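# Set cable runway's far end on bracket between lugs

## Task

Get the far end of the cable runway resting securely on the bracket, sitting in the gap between its lugs, then open the grippers and pull the arms away. It only counts if the runway stays there without any robot holding it up.

## Robot and tools

Setup: four identical i2rt Big YAM arms, named arm1, arm2, arm3 and arm4. Each has six revolute joints, a two-finger gripper and a wrist camera. With joints 1 and 6 at 0 and the hand level and pointing forward, the wrist camera rides above the hand and looks toward the fingertips. The hand can reach roughly 1.0 m from the joint-1 axis. Two fixed room cameras, cam_high and cam_low, look at the workspace. Things in the scene can get a short push from outside now and then.

Frames: there is one shared scene frame with its origin on the floor and +z up. The hand point is midway between the fingertips. The hand's z axis runs along the fingers, and its y axis is the direction the fingers open and close. Hand poses are based on each arm's actual foot pose, which is never printed.

Tool execute_actions: the argument "actions" is a list holding one action, or empty to just read state and images. The action is an object keyed by arm name ("arm1" to "arm4"). Each arm takes one key, "joints", whose value is an object of absolute joint targets by name. This is not an offset. Any subset of the names may be given:
- joint1_rad: -2.879 to 2.879 rad, done within ±0.045. It turns the whole arm about its foot, and positive is counter-clockwise seen from above. At 0 the arm extends the way its foot faces.
- joint2_rad: 0 to 3.141, ±0.14. This is the shoulder. At 0 the upper arm lies roughly level, pointing back, and increasing it lifts it up and then forward.
- joint3_rad: 0 to 3.019, ±0.09. This is the elbow. At 0 the forearm is folded against the upper arm, and increasing it opens the elbow.
- joint4_rad: -1.692 to 1.57, ±0.055. Hand pitch, where positive tips the fingers up.
- joint5_rad: -1.57 to 1.57, ±0.03. Sideways hand swing, where positive is toward the arm's right.
- joint6_rad: -2.094 to 2.094, ±0.035. Hand roll, where positive is clockwise viewed from behind the hand.
- gripper_m: 0 to 0.093 m of fingertip spacing, ±0.003. Each finger pad can squeeze about 50 to 62 N, and some grippers manage less.

All motions in one action start together but may finish at different times. Joints move at different speeds, so the hand can sweep a wide path between postures. No action runs longer than 15 s. If any key is unknown or any value is out of range, the whole call is rejected and nothing moves. The optional "cameras" argument is a list drawn from arm1_cam_wrist, arm2_cam_wrist, arm3_cam_wrist, arm4_cam_wrist, cam_high, cam_low and "all". If it is omitted, null or ["all"], every camera is returned, and [] returns none. Images are taken at the end of the call, in the order given by the "pictures" line.

Tool wait: "seconds" runs from 0 to 10. It sends no new command, lets the simulation run, and returns the same state and images as an empty action.

Tool zoom_image: "camera" is one camera name, and "region" is [x0, y0, x1, y1] in pixels of that camera's latest full image, measured from its top-left corner. The region can be at most 504 by 504. It returns a closer, more detailed crop.

Tool finished_scene: "scene" is the integer number of the current scene. It ends the scene permanently, after the last command has been held. The result says whether the goal was met and gives the next task. Replying without any tool call also ends things.

Reading results: joint_status says how each commanded motion of the last accepted action ended.
- "off_target": the joint stopped away from its target and may still be pushing.
- "contact_stop": the joint gave up its target and holds where it stopped.
- "time_out": as above, unless it keeps pushing. In that case it keeps a target at most 0.375, 0.375, 0.113, 0.225, 0.075 and 0.3 rad (joints 1 to 6) from where it is, and it will move on by itself if the way clears.
- "joint command not followed", often with a "cause:" line: a self- and inter-arm collision check blocked that arm's joint targets. The gripper part of the action still runs. Blocked joints show "not_followed", and the arm may keep retrying them on later actions. Calls without an action never show this line.

The on_its_own section lists what the call did not command, and "held at" there is a target, not a position. Joints you leave out of an action, or arms you omit, may still be pushing toward old targets. To relieve a push, command the joint its reported position. A tiny change in target may produce no motion. A joint carrying a load sags. A stop in one call cancels the remaining execute_actions, wait and finished_scene calls of that reply.

While you are thinking, the simulation keeps running and the arms hold their last command. After a fault, an arm stays where the fault left it.

Heat: holding a load warms the motors, and that includes time spent thinking. At 85 °C a MOTOR HOT warning appears. At 100 °C the arm and its gripper go limp until they cool, and the arm falls. This is reported as OVER-TEMPERATURE FAULT, and affected keys show "limit_stop_at_motor_heat". When that happens, resend the targets, because the gap to the target does not indicate contact or grip.

Things to avoid:
- Arms pressing hard on each other: this fails and ends the run, and a hard collision may too. No state line reports arm-to-arm contact. The collision check may react too late, and it ignores fingers, gripper housings and wrist cameras. Contact through an object does not count.
- Knocking objects out of the work area or onto the floor.
- Dropping, slipping or slamming the load, or pushing hard for long. The arms do not stop on contact.
- Leaving the runway supported only by a gripper. Release it and retract all arms before finishing.

Each tool is called after ">>>" as a command line: name --argument value for each argument, lists and objects as JSON in quotes; but a table of rows of numbers goes row by row, as --pt "numbers of a row", without its own name.

## Session

I'll start by inspecting the scene.

>>> execute_actions --actions '[]'

Scene clock: 0.00 s.
Motor temperatures (°C, as the motors report them): arm1=[33 31 31 33 32 33] | arm2=[31 31 31 34 34 33] | arm3=[32 33 33 32 31 33] | arm4=[34 33 32 33 34 34]
arm1.joint_positions: joint1_rad=-0.167 joint2_rad=+0.630 joint3_rad=+1.403 joint4_rad=-1.246 joint5_rad=-0.018 joint6_rad=+0.187 gripper_m=+0.094
arm1.joint_status: not commanded
arm1.hand: x=-0.9141 y=-0.2448 z=+1.3636 quat_wxyz=(-0.387, +0.428, -0.739, -0.347) (m; scene frame)
arm2.joint_positions: joint1_rad=+0.034 joint2_rad=+0.634 joint3_rad=+1.432 joint4_rad=-1.313 joint5_rad=+0.037 joint6_rad=+0.306 gripper_m=+0.094
arm2.joint_status: not commanded
arm2.hand: x=-0.3126 y=+0.2916 z=+1.3303 quat_wxyz=(-0.397, -0.706, -0.490, +0.321) (m; scene frame)
arm3.joint_positions: joint1_rad=-0.217 joint2_rad=+0.568 joint3_rad=+1.374 joint4_rad=-1.504 joint5_rad=-0.155 joint6_rad=-0.163 gripper_m=+0.095
arm3.joint_status: not commanded
arm3.hand: x=+0.6078 y=-0.3464 z=+1.3043 quat_wxyz=(-0.276, +0.698, -0.576, -0.324) (m; scene frame)
arm4.joint_positions: joint1_rad=+0.006 joint2_rad=+0.575 joint3_rad=+1.407 joint4_rad=-1.144 joint5_rad=+0.149 joint6_rad=-0.048 gripper_m=+0.095
arm4.joint_status: not commanded
arm4.hand: x=+1.2182 y=+0.2651 z=+1.4080 quat_wxyz=(-0.384, -0.559, -0.585, +0.445) (m; scene frame)
pictures: arm1_cam_wrist, arm2_cam_wrist, arm3_cam_wrist, arm4_cam_wrist, cam_high, cam_low
Images, in order (width x height): arm1_cam_wrist 504x504, arm2_cam_wrist 504x504, arm3_cam_wrist 504x504, arm4_cam_wrist 504x504, cam_high 896x504, cam_low 896x504.

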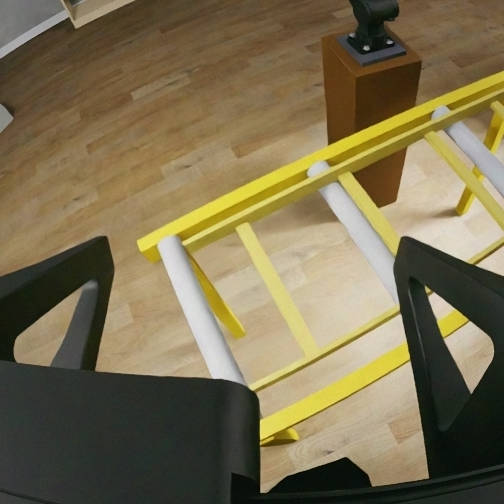

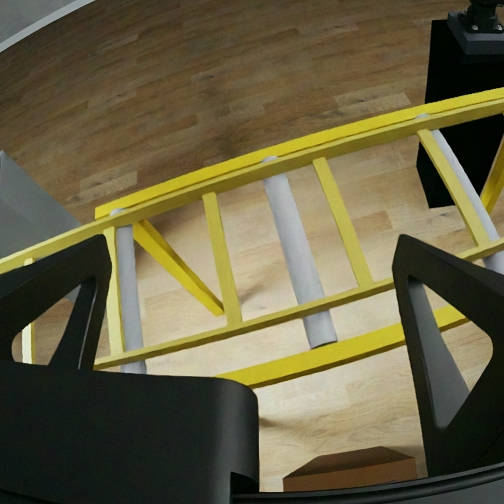

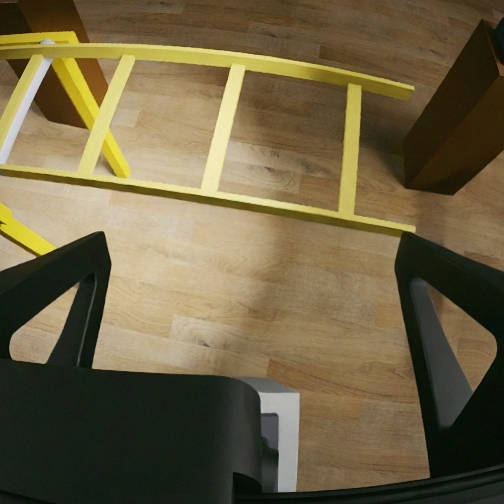

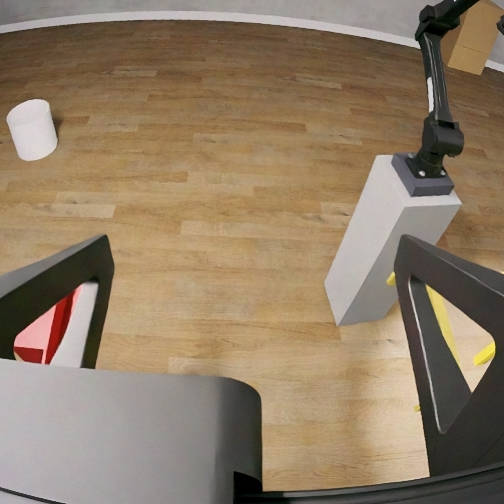

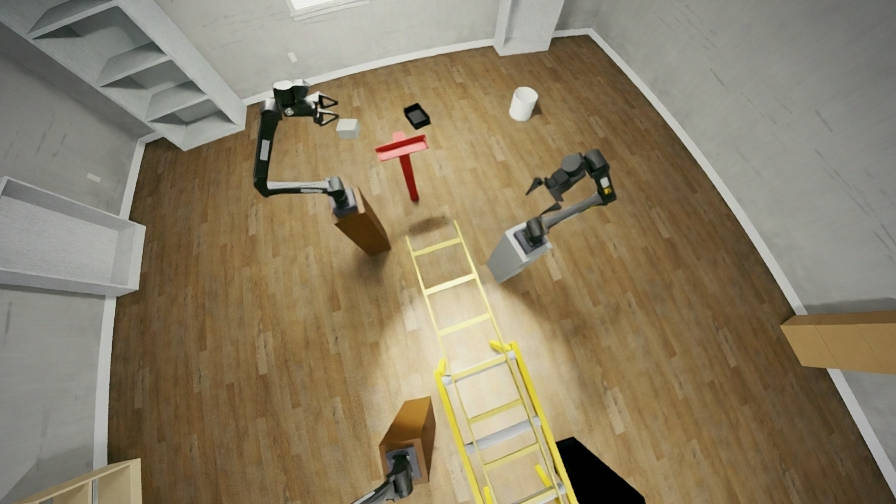

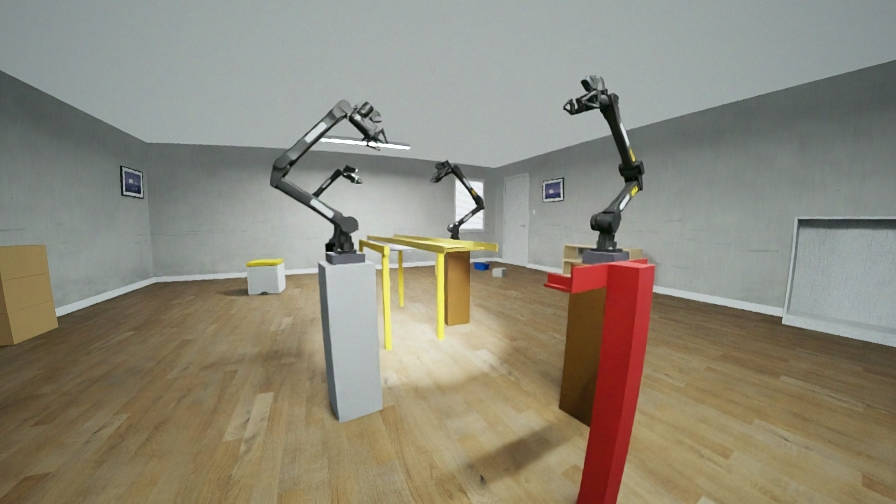

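>>> zoom_image --camera "cam_high" --region '[300, 80, 560, 300]'

>>> zoom_image --camera "cam_low" --region '[330, 200, 700, 400]'

Region (300, 80, 560, 300) of cam_high's 896x504 image, scaled by 1.938, with more detail than that image has; it fills the top 426 rows of this view, and the rest is white.

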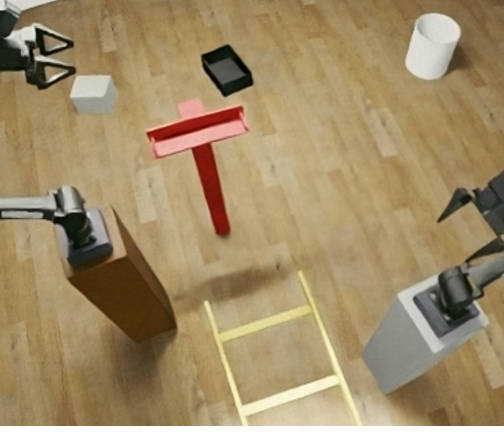

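Region (330, 200, 700, 400) of cam_low's 896x504 image, scaled by 1.362, with more detail than that image has; it fills the top 272 rows of this view, and the rest is white.

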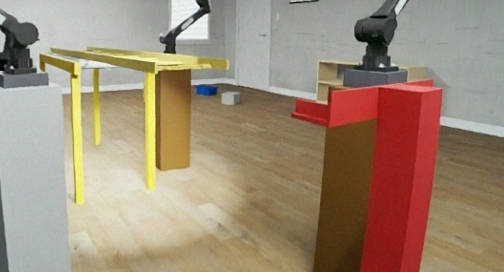

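>>> execute_actions --actions '[{"arm4": {"joints": {"joint1_rad": 0.0, "joint2_rad": 1.6, "joint3_rad": 1.5, "joint4_rad": -1.47, "joint5_rad": 0.0, "joint6_rad": 0.0}}, "arm3": {"joints": {"joint1_rad": 0.0, "joint2_rad": 1.3, "joint3_rad": 1.5, "joint4_rad": -1.6, "joint5_rad": 0.0, "joint6_rad": 0.0}}}]' --cameras '["arm3_cam_wrist", "arm4_cam_wrist", "cam_high"]'

Scene clock: 54.20 s.
Motor temperatures (°C, as the motors report them): arm1=[33 31 39 33 32 33] | arm2=[31 31 38 34 34 33] | arm3=[32 33 40 32 31 33] | arm4=[34 33 40 33 34 34]
arm1.joint_positions: joint1_rad=-0.167 joint2_rad=+0.630 joint3_rad=+1.403 joint4_rad=-1.246 joint5_rad=-0.018 joint6_rad=+0.187 gripper_m=+0.094
arm1.joint_status: not commanded
arm1.hand: x=-0.9141 y=-0.2448 z=+1.3636 quat_wxyz=(-0.387, +0.428, -0.739, -0.347) (m; scene frame)
arm2.joint_positions: joint1_rad=+0.034 joint2_rad=+0.634 joint3_rad=+1.432 joint4_rad=-1.313 joint5_rad=+0.037 joint6_rad=+0.306 gripper_m=+0.094
arm2.joint_status: not commanded
arm2.hand: x=-0.3126 y=+0.2916 z=+1.3303 quat_wxyz=(-0.397, -0.706, -0.490, +0.321) (m; scene frame)
arm3.joint_positions: joint1_rad=-0.007 joint2_rad=+1.300 joint3_rad=+1.489 joint4_rad=-1.590 joint5_rad=-0.003 joint6_rad=-0.010 gripper_m=+0.095
arm3.joint_status: all done
arm3.hand: x=+0.5555 y=-0.1416 z=+1.1367 quat_wxyz=(-0.048, +0.765, -0.638, -0.069) (m; scene frame)
arm4.joint_positions: joint1_rad=+0.006 joint2_rad=+1.603 joint3_rad=+1.485 joint4_rad=-1.452 joint5_rad=+0.002 joint6_rad=-0.016 gripper_m=+0.095
arm4.joint_status: all done
arm4.hand: x=+1.2696 y=+0.0202 z=+1.0221 quat_wxyz=(+0.002, -0.663, -0.749, -0.001) (m; scene frame)
pictures: arm3_cam_wrist, arm4_cam_wrist, cam_high
Images, in order (width x height): arm3_cam_wrist 504x504, arm4_cam_wrist 504x504, cam_high 896x504.

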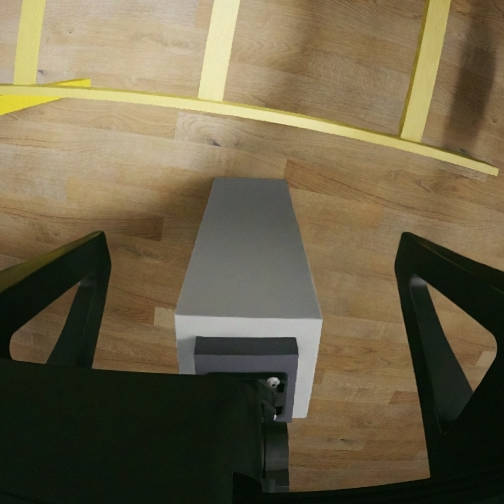

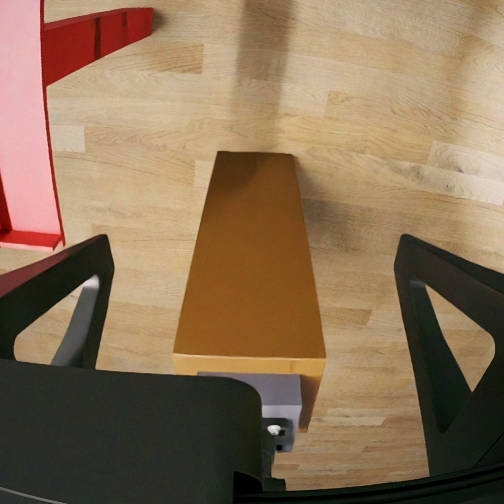

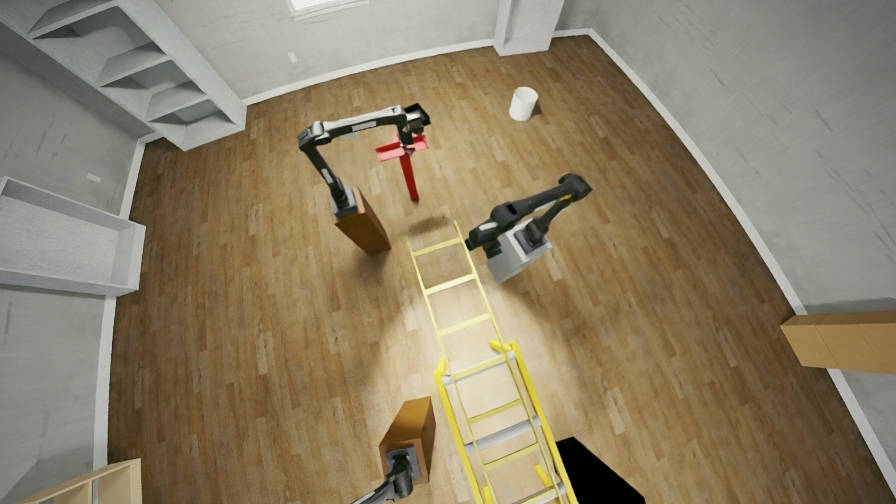

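>>> execute_actions --actions '[{"arm4": {"joints": {"joint1_rad": -0.82, "joint2_rad": 2.096, "joint3_rad": 2.139, "joint4_rad": -1.614, "joint5_rad": 0.0, "joint6_rad": -0.70}}}]' --cameras '["arm4_cam_wrist", "cam_high"]'

Scene clock: 111.17 s.
Motor temperatures (°C, as the motors report them): arm1=[33 31 41 33 32 33] | arm2=[31 31 40 35 34 33] | arm3=[32 34 43 32 31 33] | arm4=[34 38 43 33 34 34]
arm1.joint_positions: joint1_rad=-0.167 joint2_rad=+0.630 joint3_rad=+1.403 joint4_rad=-1.246 joint5_rad=-0.018 joint6_rad=+0.187 gripper_m=+0.094
arm1.joint_status: not commanded
arm1.hand: x=-0.9141 y=-0.2448 z=+1.3636 quat_wxyz=(-0.387, +0.428, -0.739, -0.347) (m; scene frame)
arm2.joint_positions: joint1_rad=+0.034 joint2_rad=+0.634 joint3_rad=+1.432 joint4_rad=-1.313 joint5_rad=+0.037 joint6_rad=+0.306 gripper_m=+0.094
arm2.joint_status: not commanded
arm2.hand: x=-0.3126 y=+0.2916 z=+1.3303 quat_wxyz=(-0.397, -0.706, -0.490, +0.321) (m; scene frame)
arm3.joint_positions: joint1_rad=-0.007 joint2_rad=+1.300 joint3_rad=+1.489 joint4_rad=-1.590 joint5_rad=-0.003 joint6_rad=-0.010 gripper_m=+0.095
arm3.joint_status: not commanded
arm3.hand: x=+0.5555 y=-0.1416 z=+1.1367 quat_wxyz=(-0.048, +0.765, -0.638, -0.069) (m; scene frame)
arm4.joint_positions: joint1_rad=-0.816 joint2_rad=+2.118 joint3_rad=+2.087 joint4_rad=-1.596 joint5_rad=+0.001 joint6_rad=-0.684 gripper_m=+0.095
arm4.joint_status: all done
arm4.hand: x=+0.7959 y=+0.0133 z=+0.9669 quat_wxyz=(+0.004, -0.718, -0.695, -0.030) (m; scene frame)
pictures: arm4_cam_wrist, cam_high
Images, in order (width x height): arm4_cam_wrist 504x504, cam_high 896x504.

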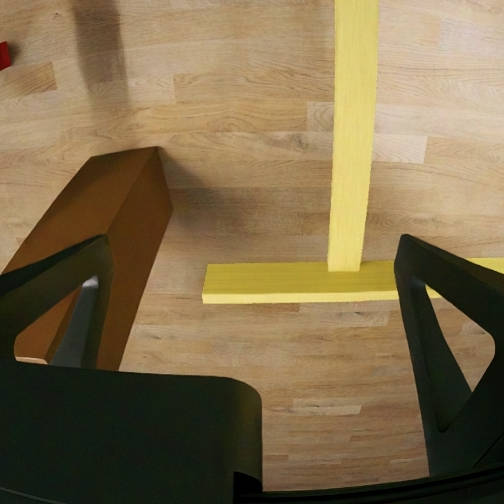

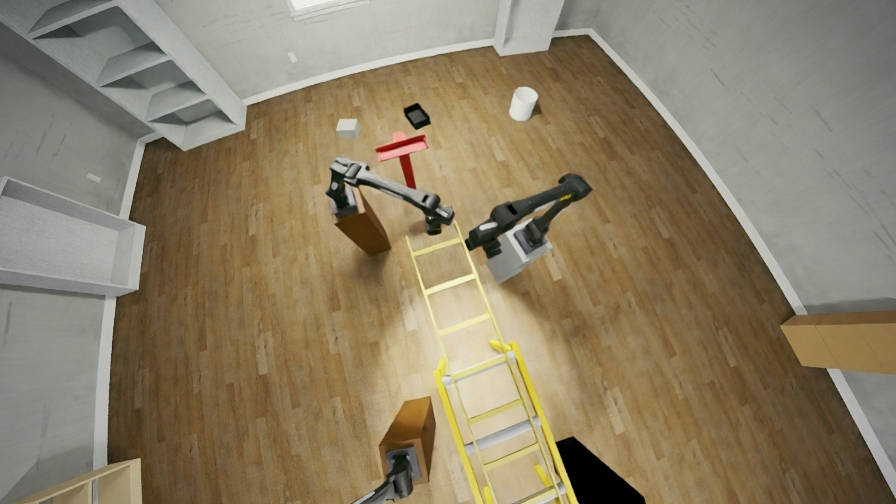

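>>> execute_actions --actions '[{"arm4": {"joints": {"joint1_rad": -0.92, "joint2_rad": 2.28, "joint3_rad": 2.34, "joint4_rad": -1.57, "joint5_rad": 0.0, "joint6_rad": -0.79}}}]' --cameras '["arm4_cam_wrist", "cam_low"]'

Scene clock: 143.73 s.
Motor temperatures (°C, as the motors report them): arm1=[33 31 42 33 32 33] | arm2=[31 31 41 35 34 33] | arm3=[32 35 44 32 31 33] | arm4=[34 45 49 33 34 34]
arm1.joint_positions: joint1_rad=-0.167 joint2_rad=+0.630 joint3_rad=+1.403 joint4_rad=-1.246 joint5_rad=-0.018 joint6_rad=+0.187 gripper_m=+0.094
arm1.joint_status: not commanded
arm1.hand: x=-0.9141 y=-0.2448 z=+1.3636 quat_wxyz=(-0.387, +0.428, -0.739, -0.347) (m; scene frame)
arm2.joint_positions: joint1_rad=+0.034 joint2_rad=+0.634 joint3_rad=+1.432 joint4_rad=-1.313 joint5_rad=+0.037 joint6_rad=+0.306 gripper_m=+0.094
arm2.joint_status: not commanded
arm2.hand: x=-0.3126 y=+0.2916 z=+1.3303 quat_wxyz=(-0.397, -0.706, -0.490, +0.321) (m; scene frame)
arm3.joint_positions: joint1_rad=-0.007 joint2_rad=+1.300 joint3_rad=+1.489 joint4_rad=-1.590 joint5_rad=-0.003 joint6_rad=-0.010 gripper_m=+0.095
arm3.joint_status: not commanded
arm3.hand: x=+0.5555 y=-0.1416 z=+1.1367 quat_wxyz=(-0.048, +0.765, -0.638, -0.069) (m; scene frame)
arm4.joint_positions: joint1_rad=-0.919 joint2_rad=+2.278 joint3_rad=+2.282 joint4_rad=-1.584 joint5_rad=+0.000 joint6_rad=-0.774 gripper_m=+0.095
arm4.joint_status: all done
arm4.hand: x=+0.7085 y=+0.0224 z=+0.9360 quat_wxyz=(+0.002, -0.723, -0.691, -0.006) (m; scene frame)
pictures: arm4_cam_wrist, cam_low
Images, in order (width x height): arm4_cam_wrist 504x504, cam_low 896x504.

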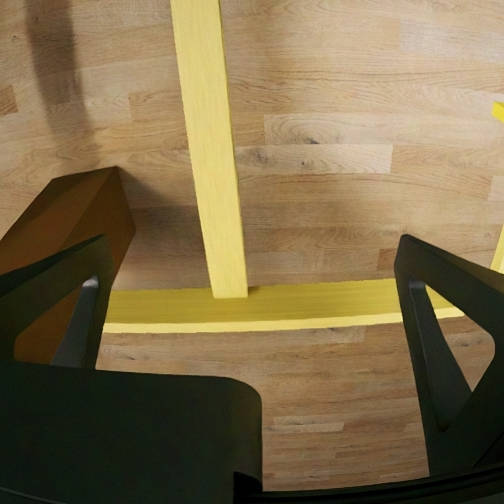

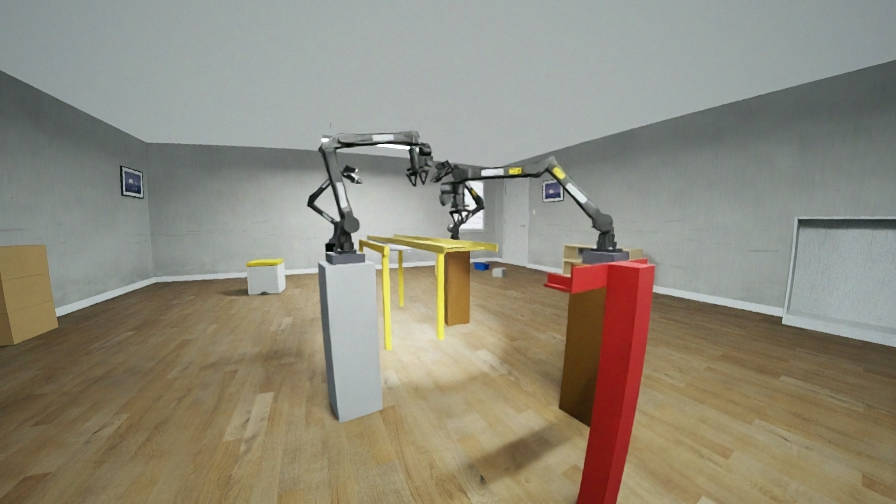

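>>> execute_actions --actions '[{"arm4": {"joints": {"joint1_rad": -0.90, "joint2_rad": 2.24, "joint3_rad": 2.125, "joint4_rad": -1.40, "joint5_rad": 0.0, "joint6_rad": -0.77}}}]' --cameras '["arm4_cam_wrist", "cam_low"]'

Scene clock: 166.20 s.
Motor temperatures (°C, as the motors report them): arm1=[33 31 43 33 32 33] | arm2=[31 31 41 35 34 33] | arm3=[32 35 45 32 31 33] | arm4=[34 47 51 33 34 34]
arm1.joint_positions: joint1_rad=-0.167 joint2_rad=+0.630 joint3_rad=+1.403 joint4_rad=-1.246 joint5_rad=-0.018 joint6_rad=+0.187 gripper_m=+0.094
arm1.joint_status: not commanded
arm1.hand: x=-0.9141 y=-0.2448 z=+1.3636 quat_wxyz=(-0.387, +0.428, -0.739, -0.347) (m; scene frame)
arm2.joint_positions: joint1_rad=+0.034 joint2_rad=+0.634 joint3_rad=+1.432 joint4_rad=-1.313 joint5_rad=+0.037 joint6_rad=+0.306 gripper_m=+0.094
arm2.joint_status: not commanded
arm2.hand: x=-0.3126 y=+0.2916 z=+1.3303 quat_wxyz=(-0.397, -0.706, -0.490, +0.321) (m; scene frame)
arm3.joint_positions: joint1_rad=-0.007 joint2_rad=+1.300 joint3_rad=+1.489 joint4_rad=-1.590 joint5_rad=-0.003 joint6_rad=-0.010 gripper_m=+0.095
arm3.joint_status: not commanded
arm3.hand: x=+0.5555 y=-0.1416 z=+1.1367 quat_wxyz=(-0.048, +0.765, -0.638, -0.069) (m; scene frame)
arm4.joint_positions: joint1_rad=-0.903 joint2_rad=+2.257 joint3_rad=+2.116 joint4_rad=-1.420 joint5_rad=+0.000 joint6_rad=-0.774 gripper_m=+0.095
arm4.joint_status: all done
arm4.hand: x=+0.7191 y=+0.0177 z=+0.8867 quat_wxyz=(+0.002, -0.718, -0.697, +0.003) (m; scene frame)
pictures: arm4_cam_wrist, cam_low
Images, in order (width x height): arm4_cam_wrist 504x504, cam_low 896x504.

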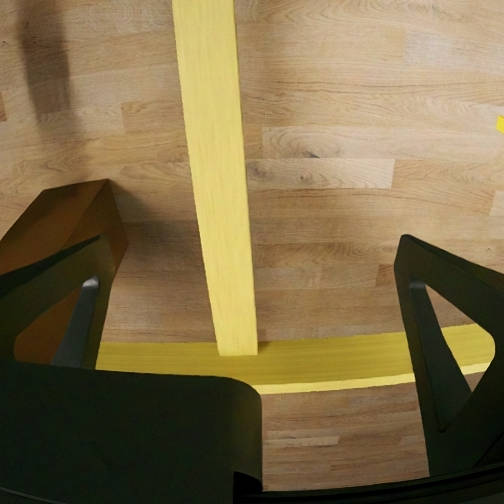

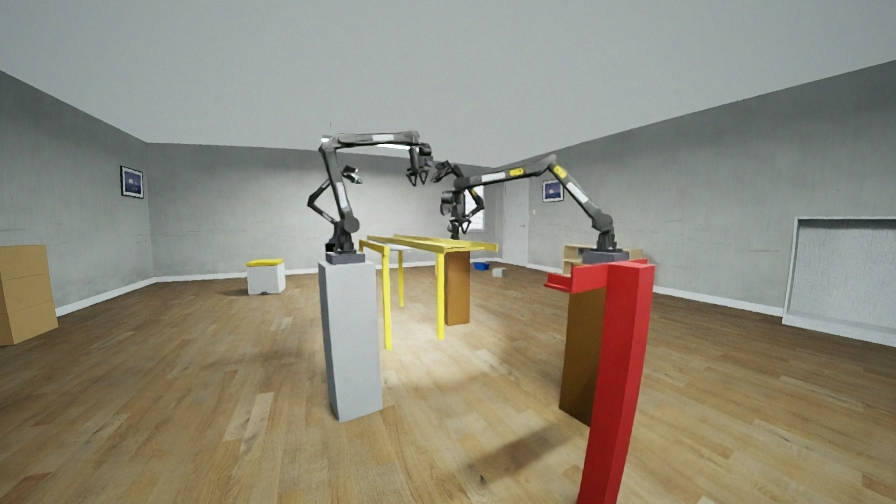

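>>> execute_actions --actions '[{"arm4": {"joints": {"joint1_rad": -0.885, "joint2_rad": 2.30, "joint3_rad": 1.98, "joint4_rad": -1.22, "joint5_rad": 0.0, "joint6_rad": -0.76}}}]' --cameras '["arm4_cam_wrist", "cam_low"]'

Scene clock: 176.37 s.
Motor temperatures (°C, as the motors report them): arm1=[33 31 43 33 32 33] | arm2=[31 31 42 35 34 33] | arm3=[32 35 45 32 31 33] | arm4=[34 48 48 33 34 34]
arm1.joint_positions: joint1_rad=-0.167 joint2_rad=+0.630 joint3_rad=+1.403 joint4_rad=-1.246 joint5_rad=-0.018 joint6_rad=+0.187 gripper_m=+0.094
arm1.joint_status: not commanded
arm1.hand: x=-0.9141 y=-0.2448 z=+1.3636 quat_wxyz=(-0.387, +0.428, -0.739, -0.347) (m; scene frame)
arm2.joint_positions: joint1_rad=+0.034 joint2_rad=+0.634 joint3_rad=+1.432 joint4_rad=-1.313 joint5_rad=+0.037 joint6_rad=+0.306 gripper_m=+0.094
arm2.joint_status: not commanded
arm2.hand: x=-0.3126 y=+0.2916 z=+1.3303 quat_wxyz=(-0.397, -0.706, -0.490, +0.321) (m; scene frame)
arm3.joint_positions: joint1_rad=-0.007 joint2_rad=+1.300 joint3_rad=+1.489 joint4_rad=-1.590 joint5_rad=-0.003 joint6_rad=-0.010 gripper_m=+0.095
arm3.joint_status: not commanded
arm3.hand: x=+0.5555 y=-0.1416 z=+1.1367 quat_wxyz=(-0.048, +0.765, -0.638, -0.069) (m; scene frame)
arm4.joint_positions: joint1_rad=-0.888 joint2_rad=+2.300 joint3_rad=+1.973 joint4_rad=-1.239 joint5_rad=+0.000 joint6_rad=-0.774 gripper_m=+0.095
arm4.joint_status: all done
arm4.hand: x=+0.7314 y=+0.0157 z=+0.8053 quat_wxyz=(+0.002, -0.712, -0.702, +0.001) (m; scene frame)
pictures: arm4_cam_wrist, cam_low
Images, in order (width x height): arm4_cam_wrist 504x504, cam_low 896x504.

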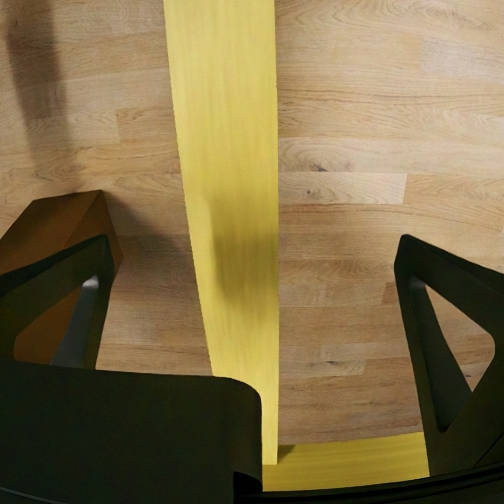

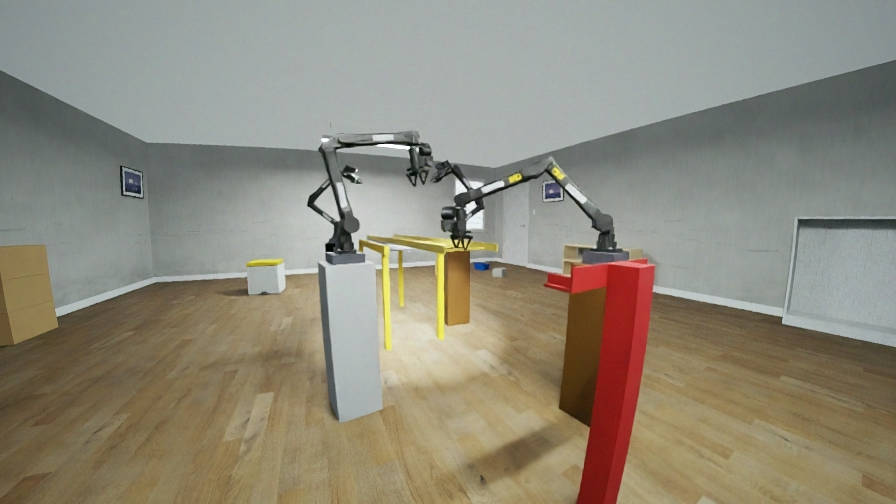

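>>> execute_actions --actions '[{"arm4": {"joints": {"joint2_rad": 2.31, "joint3_rad": 1.91, "joint4_rad": -1.15}}}]' --cameras '[]'

>>> execute_actions --actions '[{"arm4": {"joints": {"gripper_m": 0.0}}}]' --cameras '["arm4_cam_wrist", "cam_low"]'

Scene clock: 183.37 s.
Motor temperatures (°C, as the motors report them): arm1=[33 31 44 33 32 33] | arm2=[31 31 42 35 34 33] | arm3=[32 35 45 32 31 33] | arm4=[34 48 47 33 34 34]
arm1.joint_positions: joint1_rad=-0.167 joint2_rad=+0.630 joint3_rad=+1.403 joint4_rad=-1.246 joint5_rad=-0.018 joint6_rad=+0.187 gripper_m=+0.094
arm1.joint_status: not commanded
arm1.hand: x=-0.9141 y=-0.2448 z=+1.3636 quat_wxyz=(-0.387, +0.428, -0.739, -0.347) (m; scene frame)
arm2.joint_positions: joint1_rad=+0.034 joint2_rad=+0.634 joint3_rad=+1.432 joint4_rad=-1.313 joint5_rad=+0.037 joint6_rad=+0.306 gripper_m=+0.094
arm2.joint_status: not commanded
arm2.hand: x=-0.3126 y=+0.2916 z=+1.3303 quat_wxyz=(-0.397, -0.706, -0.490, +0.321) (m; scene frame)
arm3.joint_positions: joint1_rad=-0.007 joint2_rad=+1.300 joint3_rad=+1.489 joint4_rad=-1.590 joint5_rad=-0.003 joint6_rad=-0.010 gripper_m=+0.095
arm3.joint_status: not commanded
arm3.hand: x=+0.5555 y=-0.1416 z=+1.1367 quat_wxyz=(-0.048, +0.765, -0.638, -0.069) (m; scene frame)
arm4.joint_positions: joint1_rad=-0.888 joint2_rad=+2.300 joint3_rad=+1.905 joint4_rad=-1.169 joint5_rad=+0.000 joint6_rad=-0.774 gripper_m=+0.095
arm4.joint_status: all done
arm4.hand: x=+0.7379 y=+0.0222 z=+0.7804 quat_wxyz=(+0.002, -0.712, -0.702, +0.001) (m; scene frame)
pictures: none
No camera images: the call's "cameras" was empty. Leave "cameras" out to get every camera's image.

Scene clock: 184.10 s.
Motor temperatures (°C, as the motors report them): arm1=[33 31 44 33 32 33] | arm2=[31 31 42 35 34 33] | arm3=[32 35 45 32 31 33] | arm4=[34 48 47 33 34 34]
arm1.joint_positions: joint1_rad=-0.167 joint2_rad=+0.630 joint3_rad=+1.403 joint4_rad=-1.246 joint5_rad=-0.018 joint6_rad=+0.187 gripper_m=+0.094
arm1.joint_status: not commanded
arm1.hand: x=-0.9141 y=-0.2448 z=+1.3636 quat_wxyz=(-0.387, +0.428, -0.739, -0.347) (m; scene frame)
arm2.joint_positions: joint1_rad=+0.034 joint2_rad=+0.634 joint3_rad=+1.432 joint4_rad=-1.313 joint5_rad=+0.037 joint6_rad=+0.306 gripper_m=+0.094
arm2.joint_status: not commanded
arm2.hand: x=-0.3126 y=+0.2916 z=+1.3303 quat_wxyz=(-0.397, -0.706, -0.490, +0.321) (m; scene frame)
arm3.joint_positions: joint1_rad=-0.007 joint2_rad=+1.300 joint3_rad=+1.489 joint4_rad=-1.590 joint5_rad=-0.003 joint6_rad=-0.010 gripper_m=+0.095
arm3.joint_status: not commanded
arm3.hand: x=+0.5555 y=-0.1416 z=+1.1367 quat_wxyz=(-0.048, +0.765, -0.638, -0.069) (m; scene frame)
arm4.joint_positions: joint1_rad=-0.888 joint2_rad=+2.301 joint3_rad=+1.905 joint4_rad=-1.165 joint5_rad=+0.003 joint6_rad=-0.802 gripper_m=+0.024
arm4.joint_status: gripper_m off_target (ended at +0.024, target +0.000)
arm4.hand: x=+0.7367 y=+0.0218 z=+0.7802 quat_wxyz=(+0.003, -0.702, -0.712, +0.003) (m; scene frame)
pictures: arm4_cam_wrist, cam_low
Images, in order (width x height): arm4_cam_wrist 504x504, cam_low 896x504.

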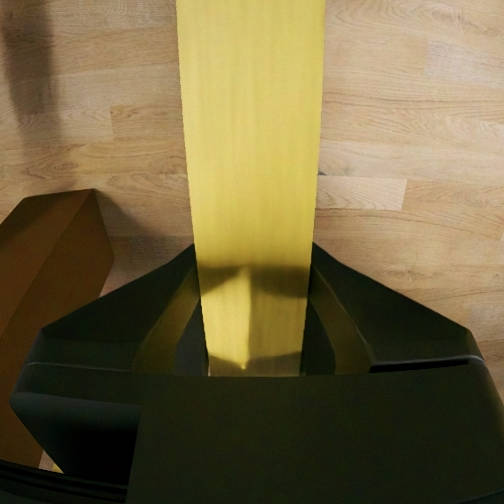

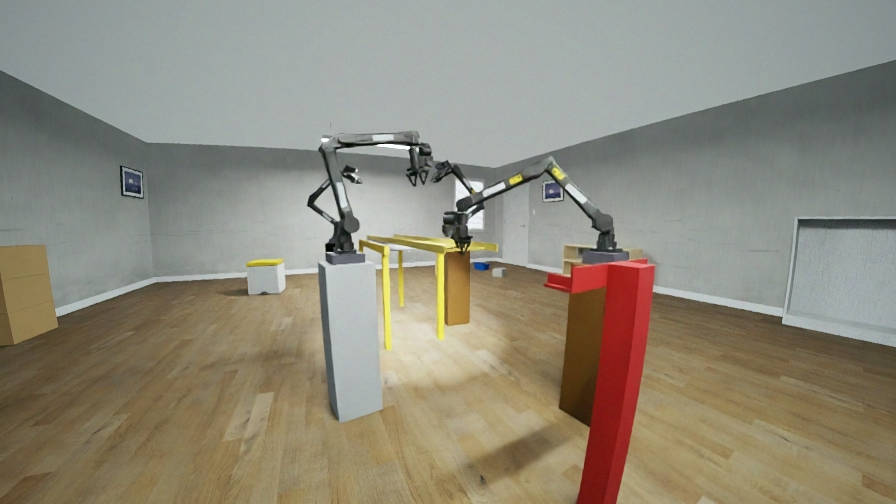

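>>> execute_actions --actions '[{"arm4": {"joints": {"joint1_rad": -0.68, "joint2_rad": 2.02, "joint3_rad": 1.52, "joint4_rad": -1.03, "joint5_rad": 0.0, "joint6_rad": -0.58}}}]' --cameras '["cam_high", "cam_low"]'

Scene clock: 219.87 s.
Motor temperatures (°C, as the motors report them): arm1=[33 31 44 33 32 33] | arm2=[31 31 43 35 34 33] | arm3=[32 35 46 32 31 33] | arm4=[34 50 45 33 34 34]
arm1.joint_positions: joint1_rad=-0.167 joint2_rad=+0.630 joint3_rad=+1.403 joint4_rad=-1.246 joint5_rad=-0.018 joint6_rad=+0.187 gripper_m=+0.094
arm1.joint_status: not commanded
arm1.hand: x=-0.9141 y=-0.2448 z=+1.3636 quat_wxyz=(-0.387, +0.428, -0.739, -0.347) (m; scene frame)
arm2.joint_positions: joint1_rad=+0.034 joint2_rad=+0.634 joint3_rad=+1.432 joint4_rad=-1.313 joint5_rad=+0.037 joint6_rad=+0.306 gripper_m=+0.094
arm2.joint_status: not commanded
arm2.hand: x=-0.3126 y=+0.2916 z=+1.3303 quat_wxyz=(-0.397, -0.706, -0.490, +0.321) (m; scene frame)
arm3.joint_positions: joint1_rad=-0.007 joint2_rad=+1.300 joint3_rad=+1.489 joint4_rad=-1.590 joint5_rad=-0.003 joint6_rad=-0.010 gripper_m=+0.095
arm3.joint_status: not commanded
arm3.hand: x=+0.5555 y=-0.1416 z=+1.1367 quat_wxyz=(-0.048, +0.765, -0.638, -0.069) (m; scene frame)
arm4.joint_positions: joint1_rad=-0.684 joint2_rad=+2.072 joint3_rad=+1.470 joint4_rad=-1.024 joint5_rad=+0.000 joint6_rad=-0.615 gripper_m=+0.024
arm4.joint_status: all done
arm4.hand: x=+0.9079 y=+0.0298 z=+0.7743 quat_wxyz=(+0.007, -0.696, -0.717, -0.029) (m; scene frame)
pictures: cam_high, cam_low
Images, in order (width x height): cam_high 896x504, cam_low 896x504.

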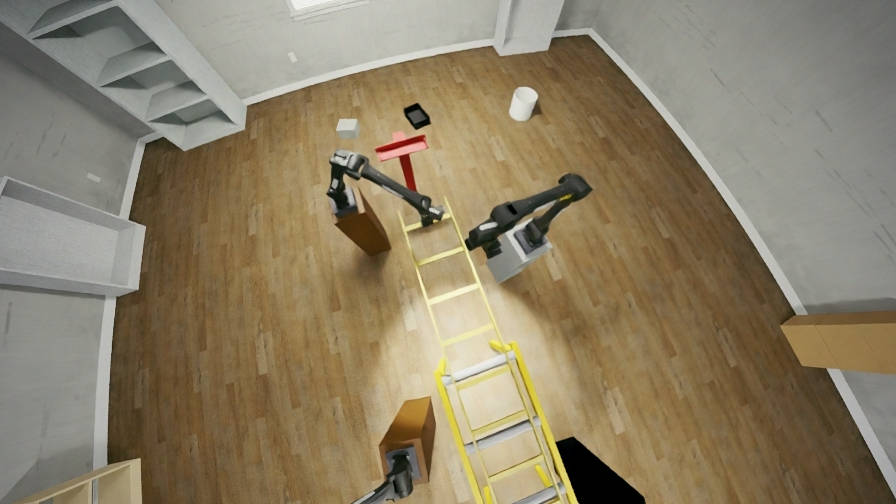

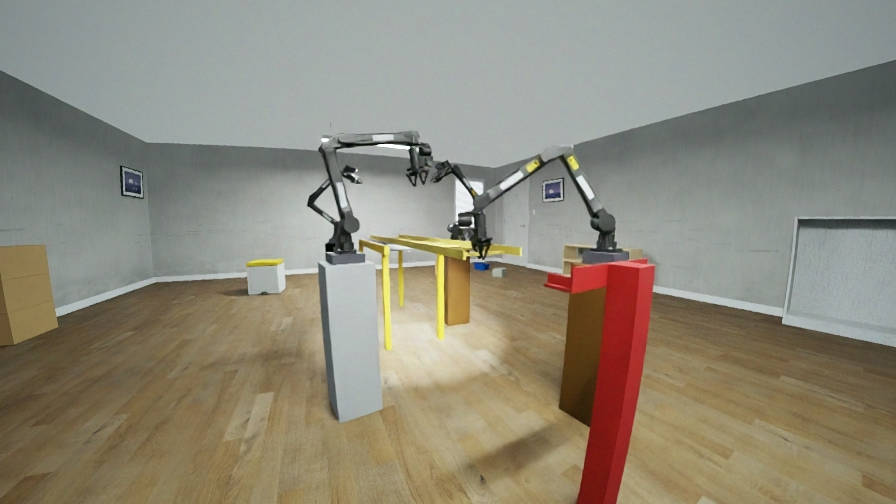

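>>> execute_actions --actions '[{"arm4": {"joints": {"joint1_rad": -0.426, "joint2_rad": 1.81, "joint3_rad": 1.32, "joint4_rad": -0.93, "joint5_rad": 0.0, "joint6_rad": -0.33}}}]' --cameras '[]'

Scene clock: 225.73 s.
Motor temperatures (°C, as the motors report them): arm1=[33 31 45 33 32 33] | arm2=[31 31 43 35 34 33] | arm3=[32 35 46 32 31 33] | arm4=[34 50 46 33 34 34]
arm1.joint_positions: joint1_rad=-0.167 joint2_rad=+0.630 joint3_rad=+1.403 joint4_rad=-1.246 joint5_rad=-0.018 joint6_rad=+0.187 gripper_m=+0.094
arm1.joint_status: not commanded
arm1.hand: x=-0.9141 y=-0.2448 z=+1.3636 quat_wxyz=(-0.387, +0.428, -0.739, -0.347) (m; scene frame)
arm2.joint_positions: joint1_rad=+0.034 joint2_rad=+0.634 joint3_rad=+1.432 joint4_rad=-1.313 joint5_rad=+0.037 joint6_rad=+0.306 gripper_m=+0.094
arm2.joint_status: not commanded
arm2.hand: x=-0.3126 y=+0.2916 z=+1.3303 quat_wxyz=(-0.397, -0.706, -0.490, +0.321) (m; scene frame)
arm3.joint_positions: joint1_rad=-0.007 joint2_rad=+1.300 joint3_rad=+1.489 joint4_rad=-1.590 joint5_rad=-0.003 joint6_rad=-0.010 gripper_m=+0.095
arm3.joint_status: not commanded
arm3.hand: x=+0.5555 y=-0.1416 z=+1.1367 quat_wxyz=(-0.048, +0.765, -0.638, -0.069) (m; scene frame)
arm4.joint_positions: joint1_rad=-0.436 joint2_rad=+1.939 joint3_rad=+1.261 joint4_rad=-0.918 joint5_rad=+0.000 joint6_rad=-0.350 gripper_m=+0.024
arm4.joint_status: all done
arm4.hand: x=+1.0500 y=+0.0163 z=+0.7801 quat_wxyz=(+0.007, -0.702, -0.712, -0.013) (m; scene frame)
pictures: none
No camera images: the call's "cameras" was empty. Leave "cameras" out to get every camera's image.

>>> execute_actions --actions '[{"arm4": {"joints": {"joint1_rad": -0.128, "joint2_rad": 1.67, "joint3_rad": 1.24, "joint4_rad": -0.90, "joint5_rad": 0.0, "joint6_rad": -0.02}}}]' --cameras '["cam_high", "cam_low"]'

Scene clock: 232.43 s.
Motor temperatures (°C, as the motors report them): arm1=[33 31 45 33 32 33] | arm2=[31 31 43 35 34 33] | arm3=[32 35 46 32 31 33] | arm4=[34 53 48 33 34 34]
arm1.joint_positions: joint1_rad=-0.167 joint2_rad=+0.630 joint3_rad=+1.403 joint4_rad=-1.246 joint5_rad=-0.018 joint6_rad=+0.187 gripper_m=+0.094
arm1.joint_status: not commanded
arm1.hand: x=-0.9141 y=-0.2448 z=+1.3636 quat_wxyz=(-0.387, +0.428, -0.739, -0.347) (m; scene frame)
arm2.joint_positions: joint1_rad=+0.034 joint2_rad=+0.634 joint3_rad=+1.432 joint4_rad=-1.313 joint5_rad=+0.037 joint6_rad=+0.306 gripper_m=+0.094
arm2.joint_status: not commanded
arm2.hand: x=-0.3126 y=+0.2916 z=+1.3303 quat_wxyz=(-0.397, -0.706, -0.490, +0.321) (m; scene frame)
arm3.joint_positions: joint1_rad=-0.007 joint2_rad=+1.300 joint3_rad=+1.489 joint4_rad=-1.590 joint5_rad=-0.003 joint6_rad=-0.010 gripper_m=+0.095
arm3.joint_status: not commanded
arm3.hand: x=+0.5555 y=-0.1416 z=+1.1367 quat_wxyz=(-0.048, +0.765, -0.638, -0.069) (m; scene frame)
arm4.joint_positions: joint1_rad=-0.123 joint2_rad=+1.866 joint3_rad=+1.159 joint4_rad=-0.887 joint5_rad=-0.002 joint6_rad=-0.036 gripper_m=+0.024
arm4.joint_status: joint2_rad time_out (moved -0.072 of -0.269); the others done
arm4.on_its_own: joint2_rad reads +1.866 and still pushes toward +1.670 since a time_out
arm4.hand: x=+1.2083 y=+0.0187 z=+0.7851 quat_wxyz=(+0.009, -0.703, -0.711, -0.011) (m; scene frame)
pictures: cam_high, cam_low
Images, in order (width x height): cam_high 896x504, cam_low 896x504.

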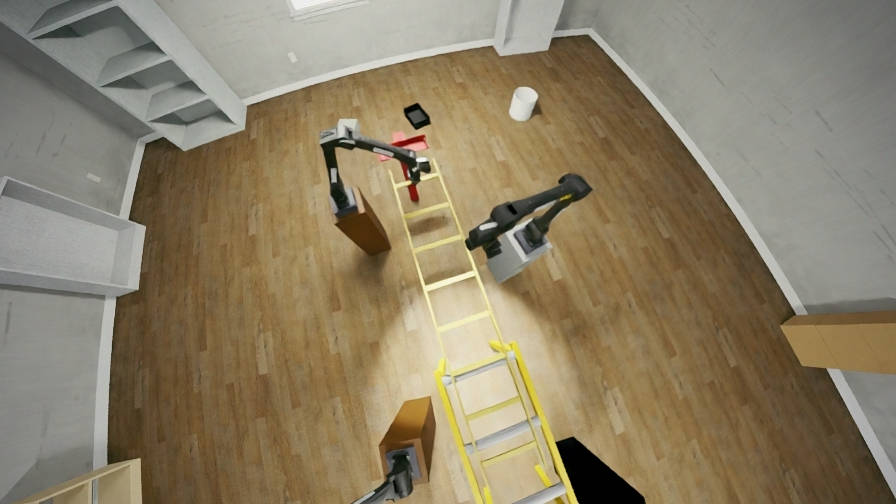

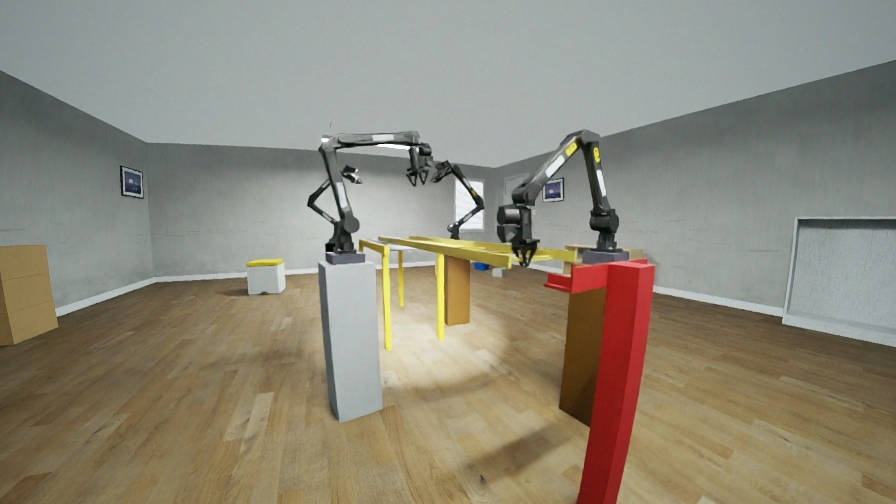

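>>> zoom_image --camera "cam_high" --region '[340, 100, 500, 240]'

>>> zoom_image --camera "cam_low" --region '[440, 200, 680, 340]'

Region (340, 100, 500, 240) of cam_high's 896x504 image, scaled by 3.150, with more detail than that image has; it fills the top 441 rows of this view, and the rest is white.

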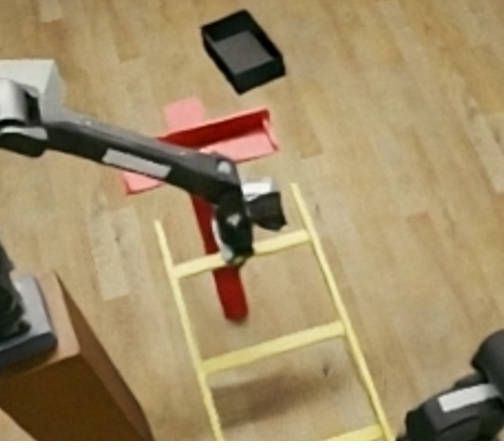

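Region (440, 200, 680, 340) of cam_low's 896x504 image, scaled by 2.100, with more detail than that image has; it fills the top 294 rows of this view, and the rest is white.

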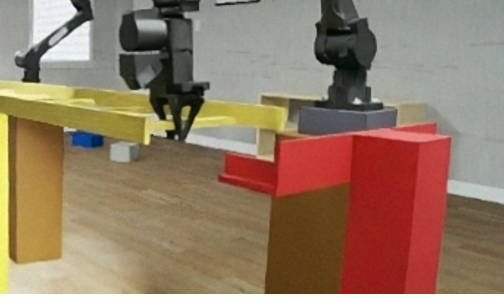

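>>> execute_actions --actions '[{"arm4": {"joints": {"joint1_rad": 0.22, "joint2_rad": 1.58, "joint3_rad": 1.19, "joint4_rad": -0.885, "joint5_rad": 0.0, "joint6_rad": 0.33}}}]' --cameras '["cam_high", "cam_low", "arm4_cam_wrist"]'

Scene clock: 250.07 s.
Motor temperatures (°C, as the motors report them): arm1=[33 31 45 33 32 33] | arm2=[31 31 43 35 34 33] | arm3=[32 35 47 32 31 33] | arm4=[34 59 52 33 35 34]
arm1.joint_positions: joint1_rad=-0.167 joint2_rad=+0.630 joint3_rad=+1.403 joint4_rad=-1.246 joint5_rad=-0.018 joint6_rad=+0.187 gripper_m=+0.094
arm1.joint_status: not commanded
arm1.hand: x=-0.9141 y=-0.2448 z=+1.3636 quat_wxyz=(-0.387, +0.428, -0.739, -0.347) (m; scene frame)
arm2.joint_positions: joint1_rad=+0.034 joint2_rad=+0.634 joint3_rad=+1.432 joint4_rad=-1.313 joint5_rad=+0.037 joint6_rad=+0.306 gripper_m=+0.094
arm2.joint_status: not commanded
arm2.hand: x=-0.3126 y=+0.2916 z=+1.3303 quat_wxyz=(-0.397, -0.706, -0.490, +0.321) (m; scene frame)
arm3.joint_positions: joint1_rad=-0.007 joint2_rad=+1.300 joint3_rad=+1.489 joint4_rad=-1.590 joint5_rad=-0.003 joint6_rad=-0.010 gripper_m=+0.095
arm3.joint_status: not commanded
arm3.hand: x=+0.5555 y=-0.1416 z=+1.1367 quat_wxyz=(-0.048, +0.765, -0.638, -0.069) (m; scene frame)
arm4.joint_positions: joint1_rad=+0.310 joint2_rad=+1.766 joint3_rad=+1.098 joint4_rad=-0.873 joint5_rad=-0.040 joint6_rad=+0.367 gripper_m=+0.024
arm4.joint_status: joint1_rad time_out (moved +0.433 of +0.343); joint2_rad time_out (moved -0.100 of -0.286); joint3_rad time_out (moved -0.061 of +0.031); joint5_rad time_out (moved -0.038 of +0.002); joint6_rad time_out (moved +0.403 of +0.366); the others done
arm4.on_its_own: joint1_rad reads +0.310 and still pushes toward +0.220 since a time_out; joint2_rad reads +1.766 and still pushes toward +1.580 since a time_out; joint3_rad reads +1.098 and still pushes toward +1.190 since a time_out; joint5_rad reads -0.040 and still pushes toward +0.000 since a time_out; joint6_rad reads +0.367 and still pushes toward +0.330 since a time_out
arm4.hand: x=+1.4123 y=+0.0721 z=+0.8130 quat_wxyz=(-0.020, -0.692, -0.722, -0.015) (m; scene frame)
pictures: arm4_cam_wrist, cam_high, cam_low
Images, in order (width x height): arm4_cam_wrist 504x504, cam_high 896x504, cam_low 896x504.

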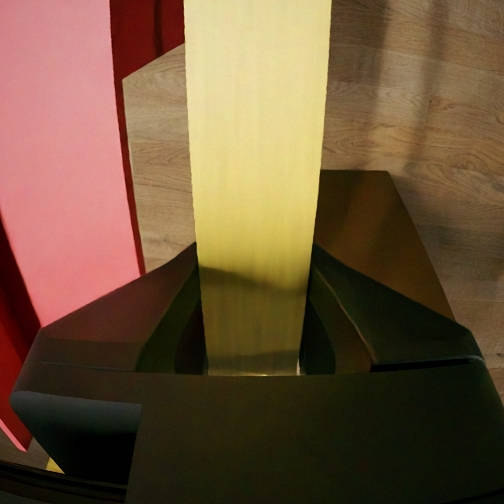

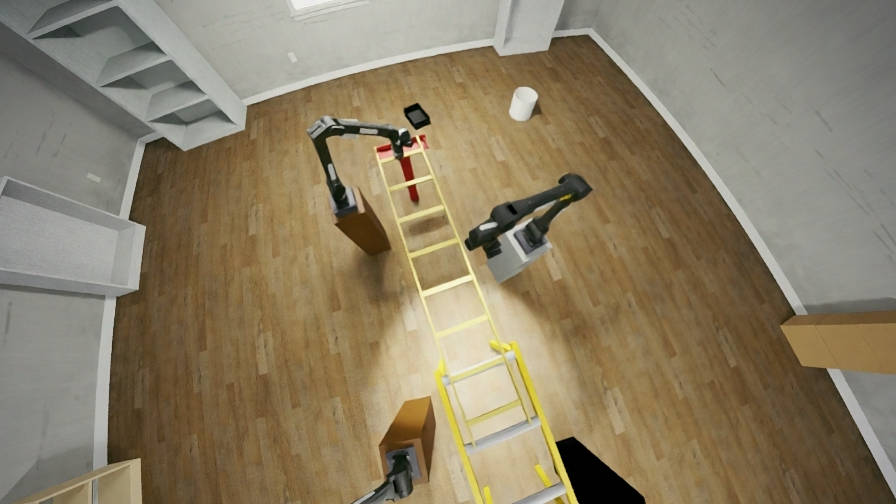

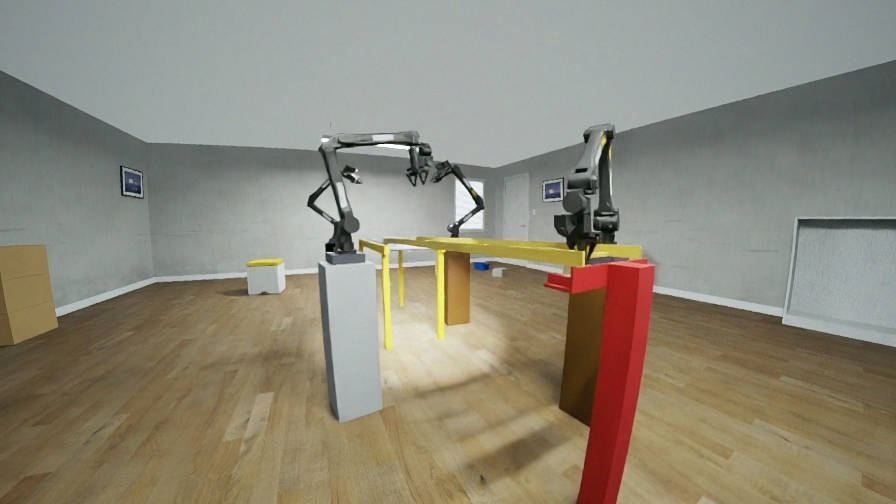

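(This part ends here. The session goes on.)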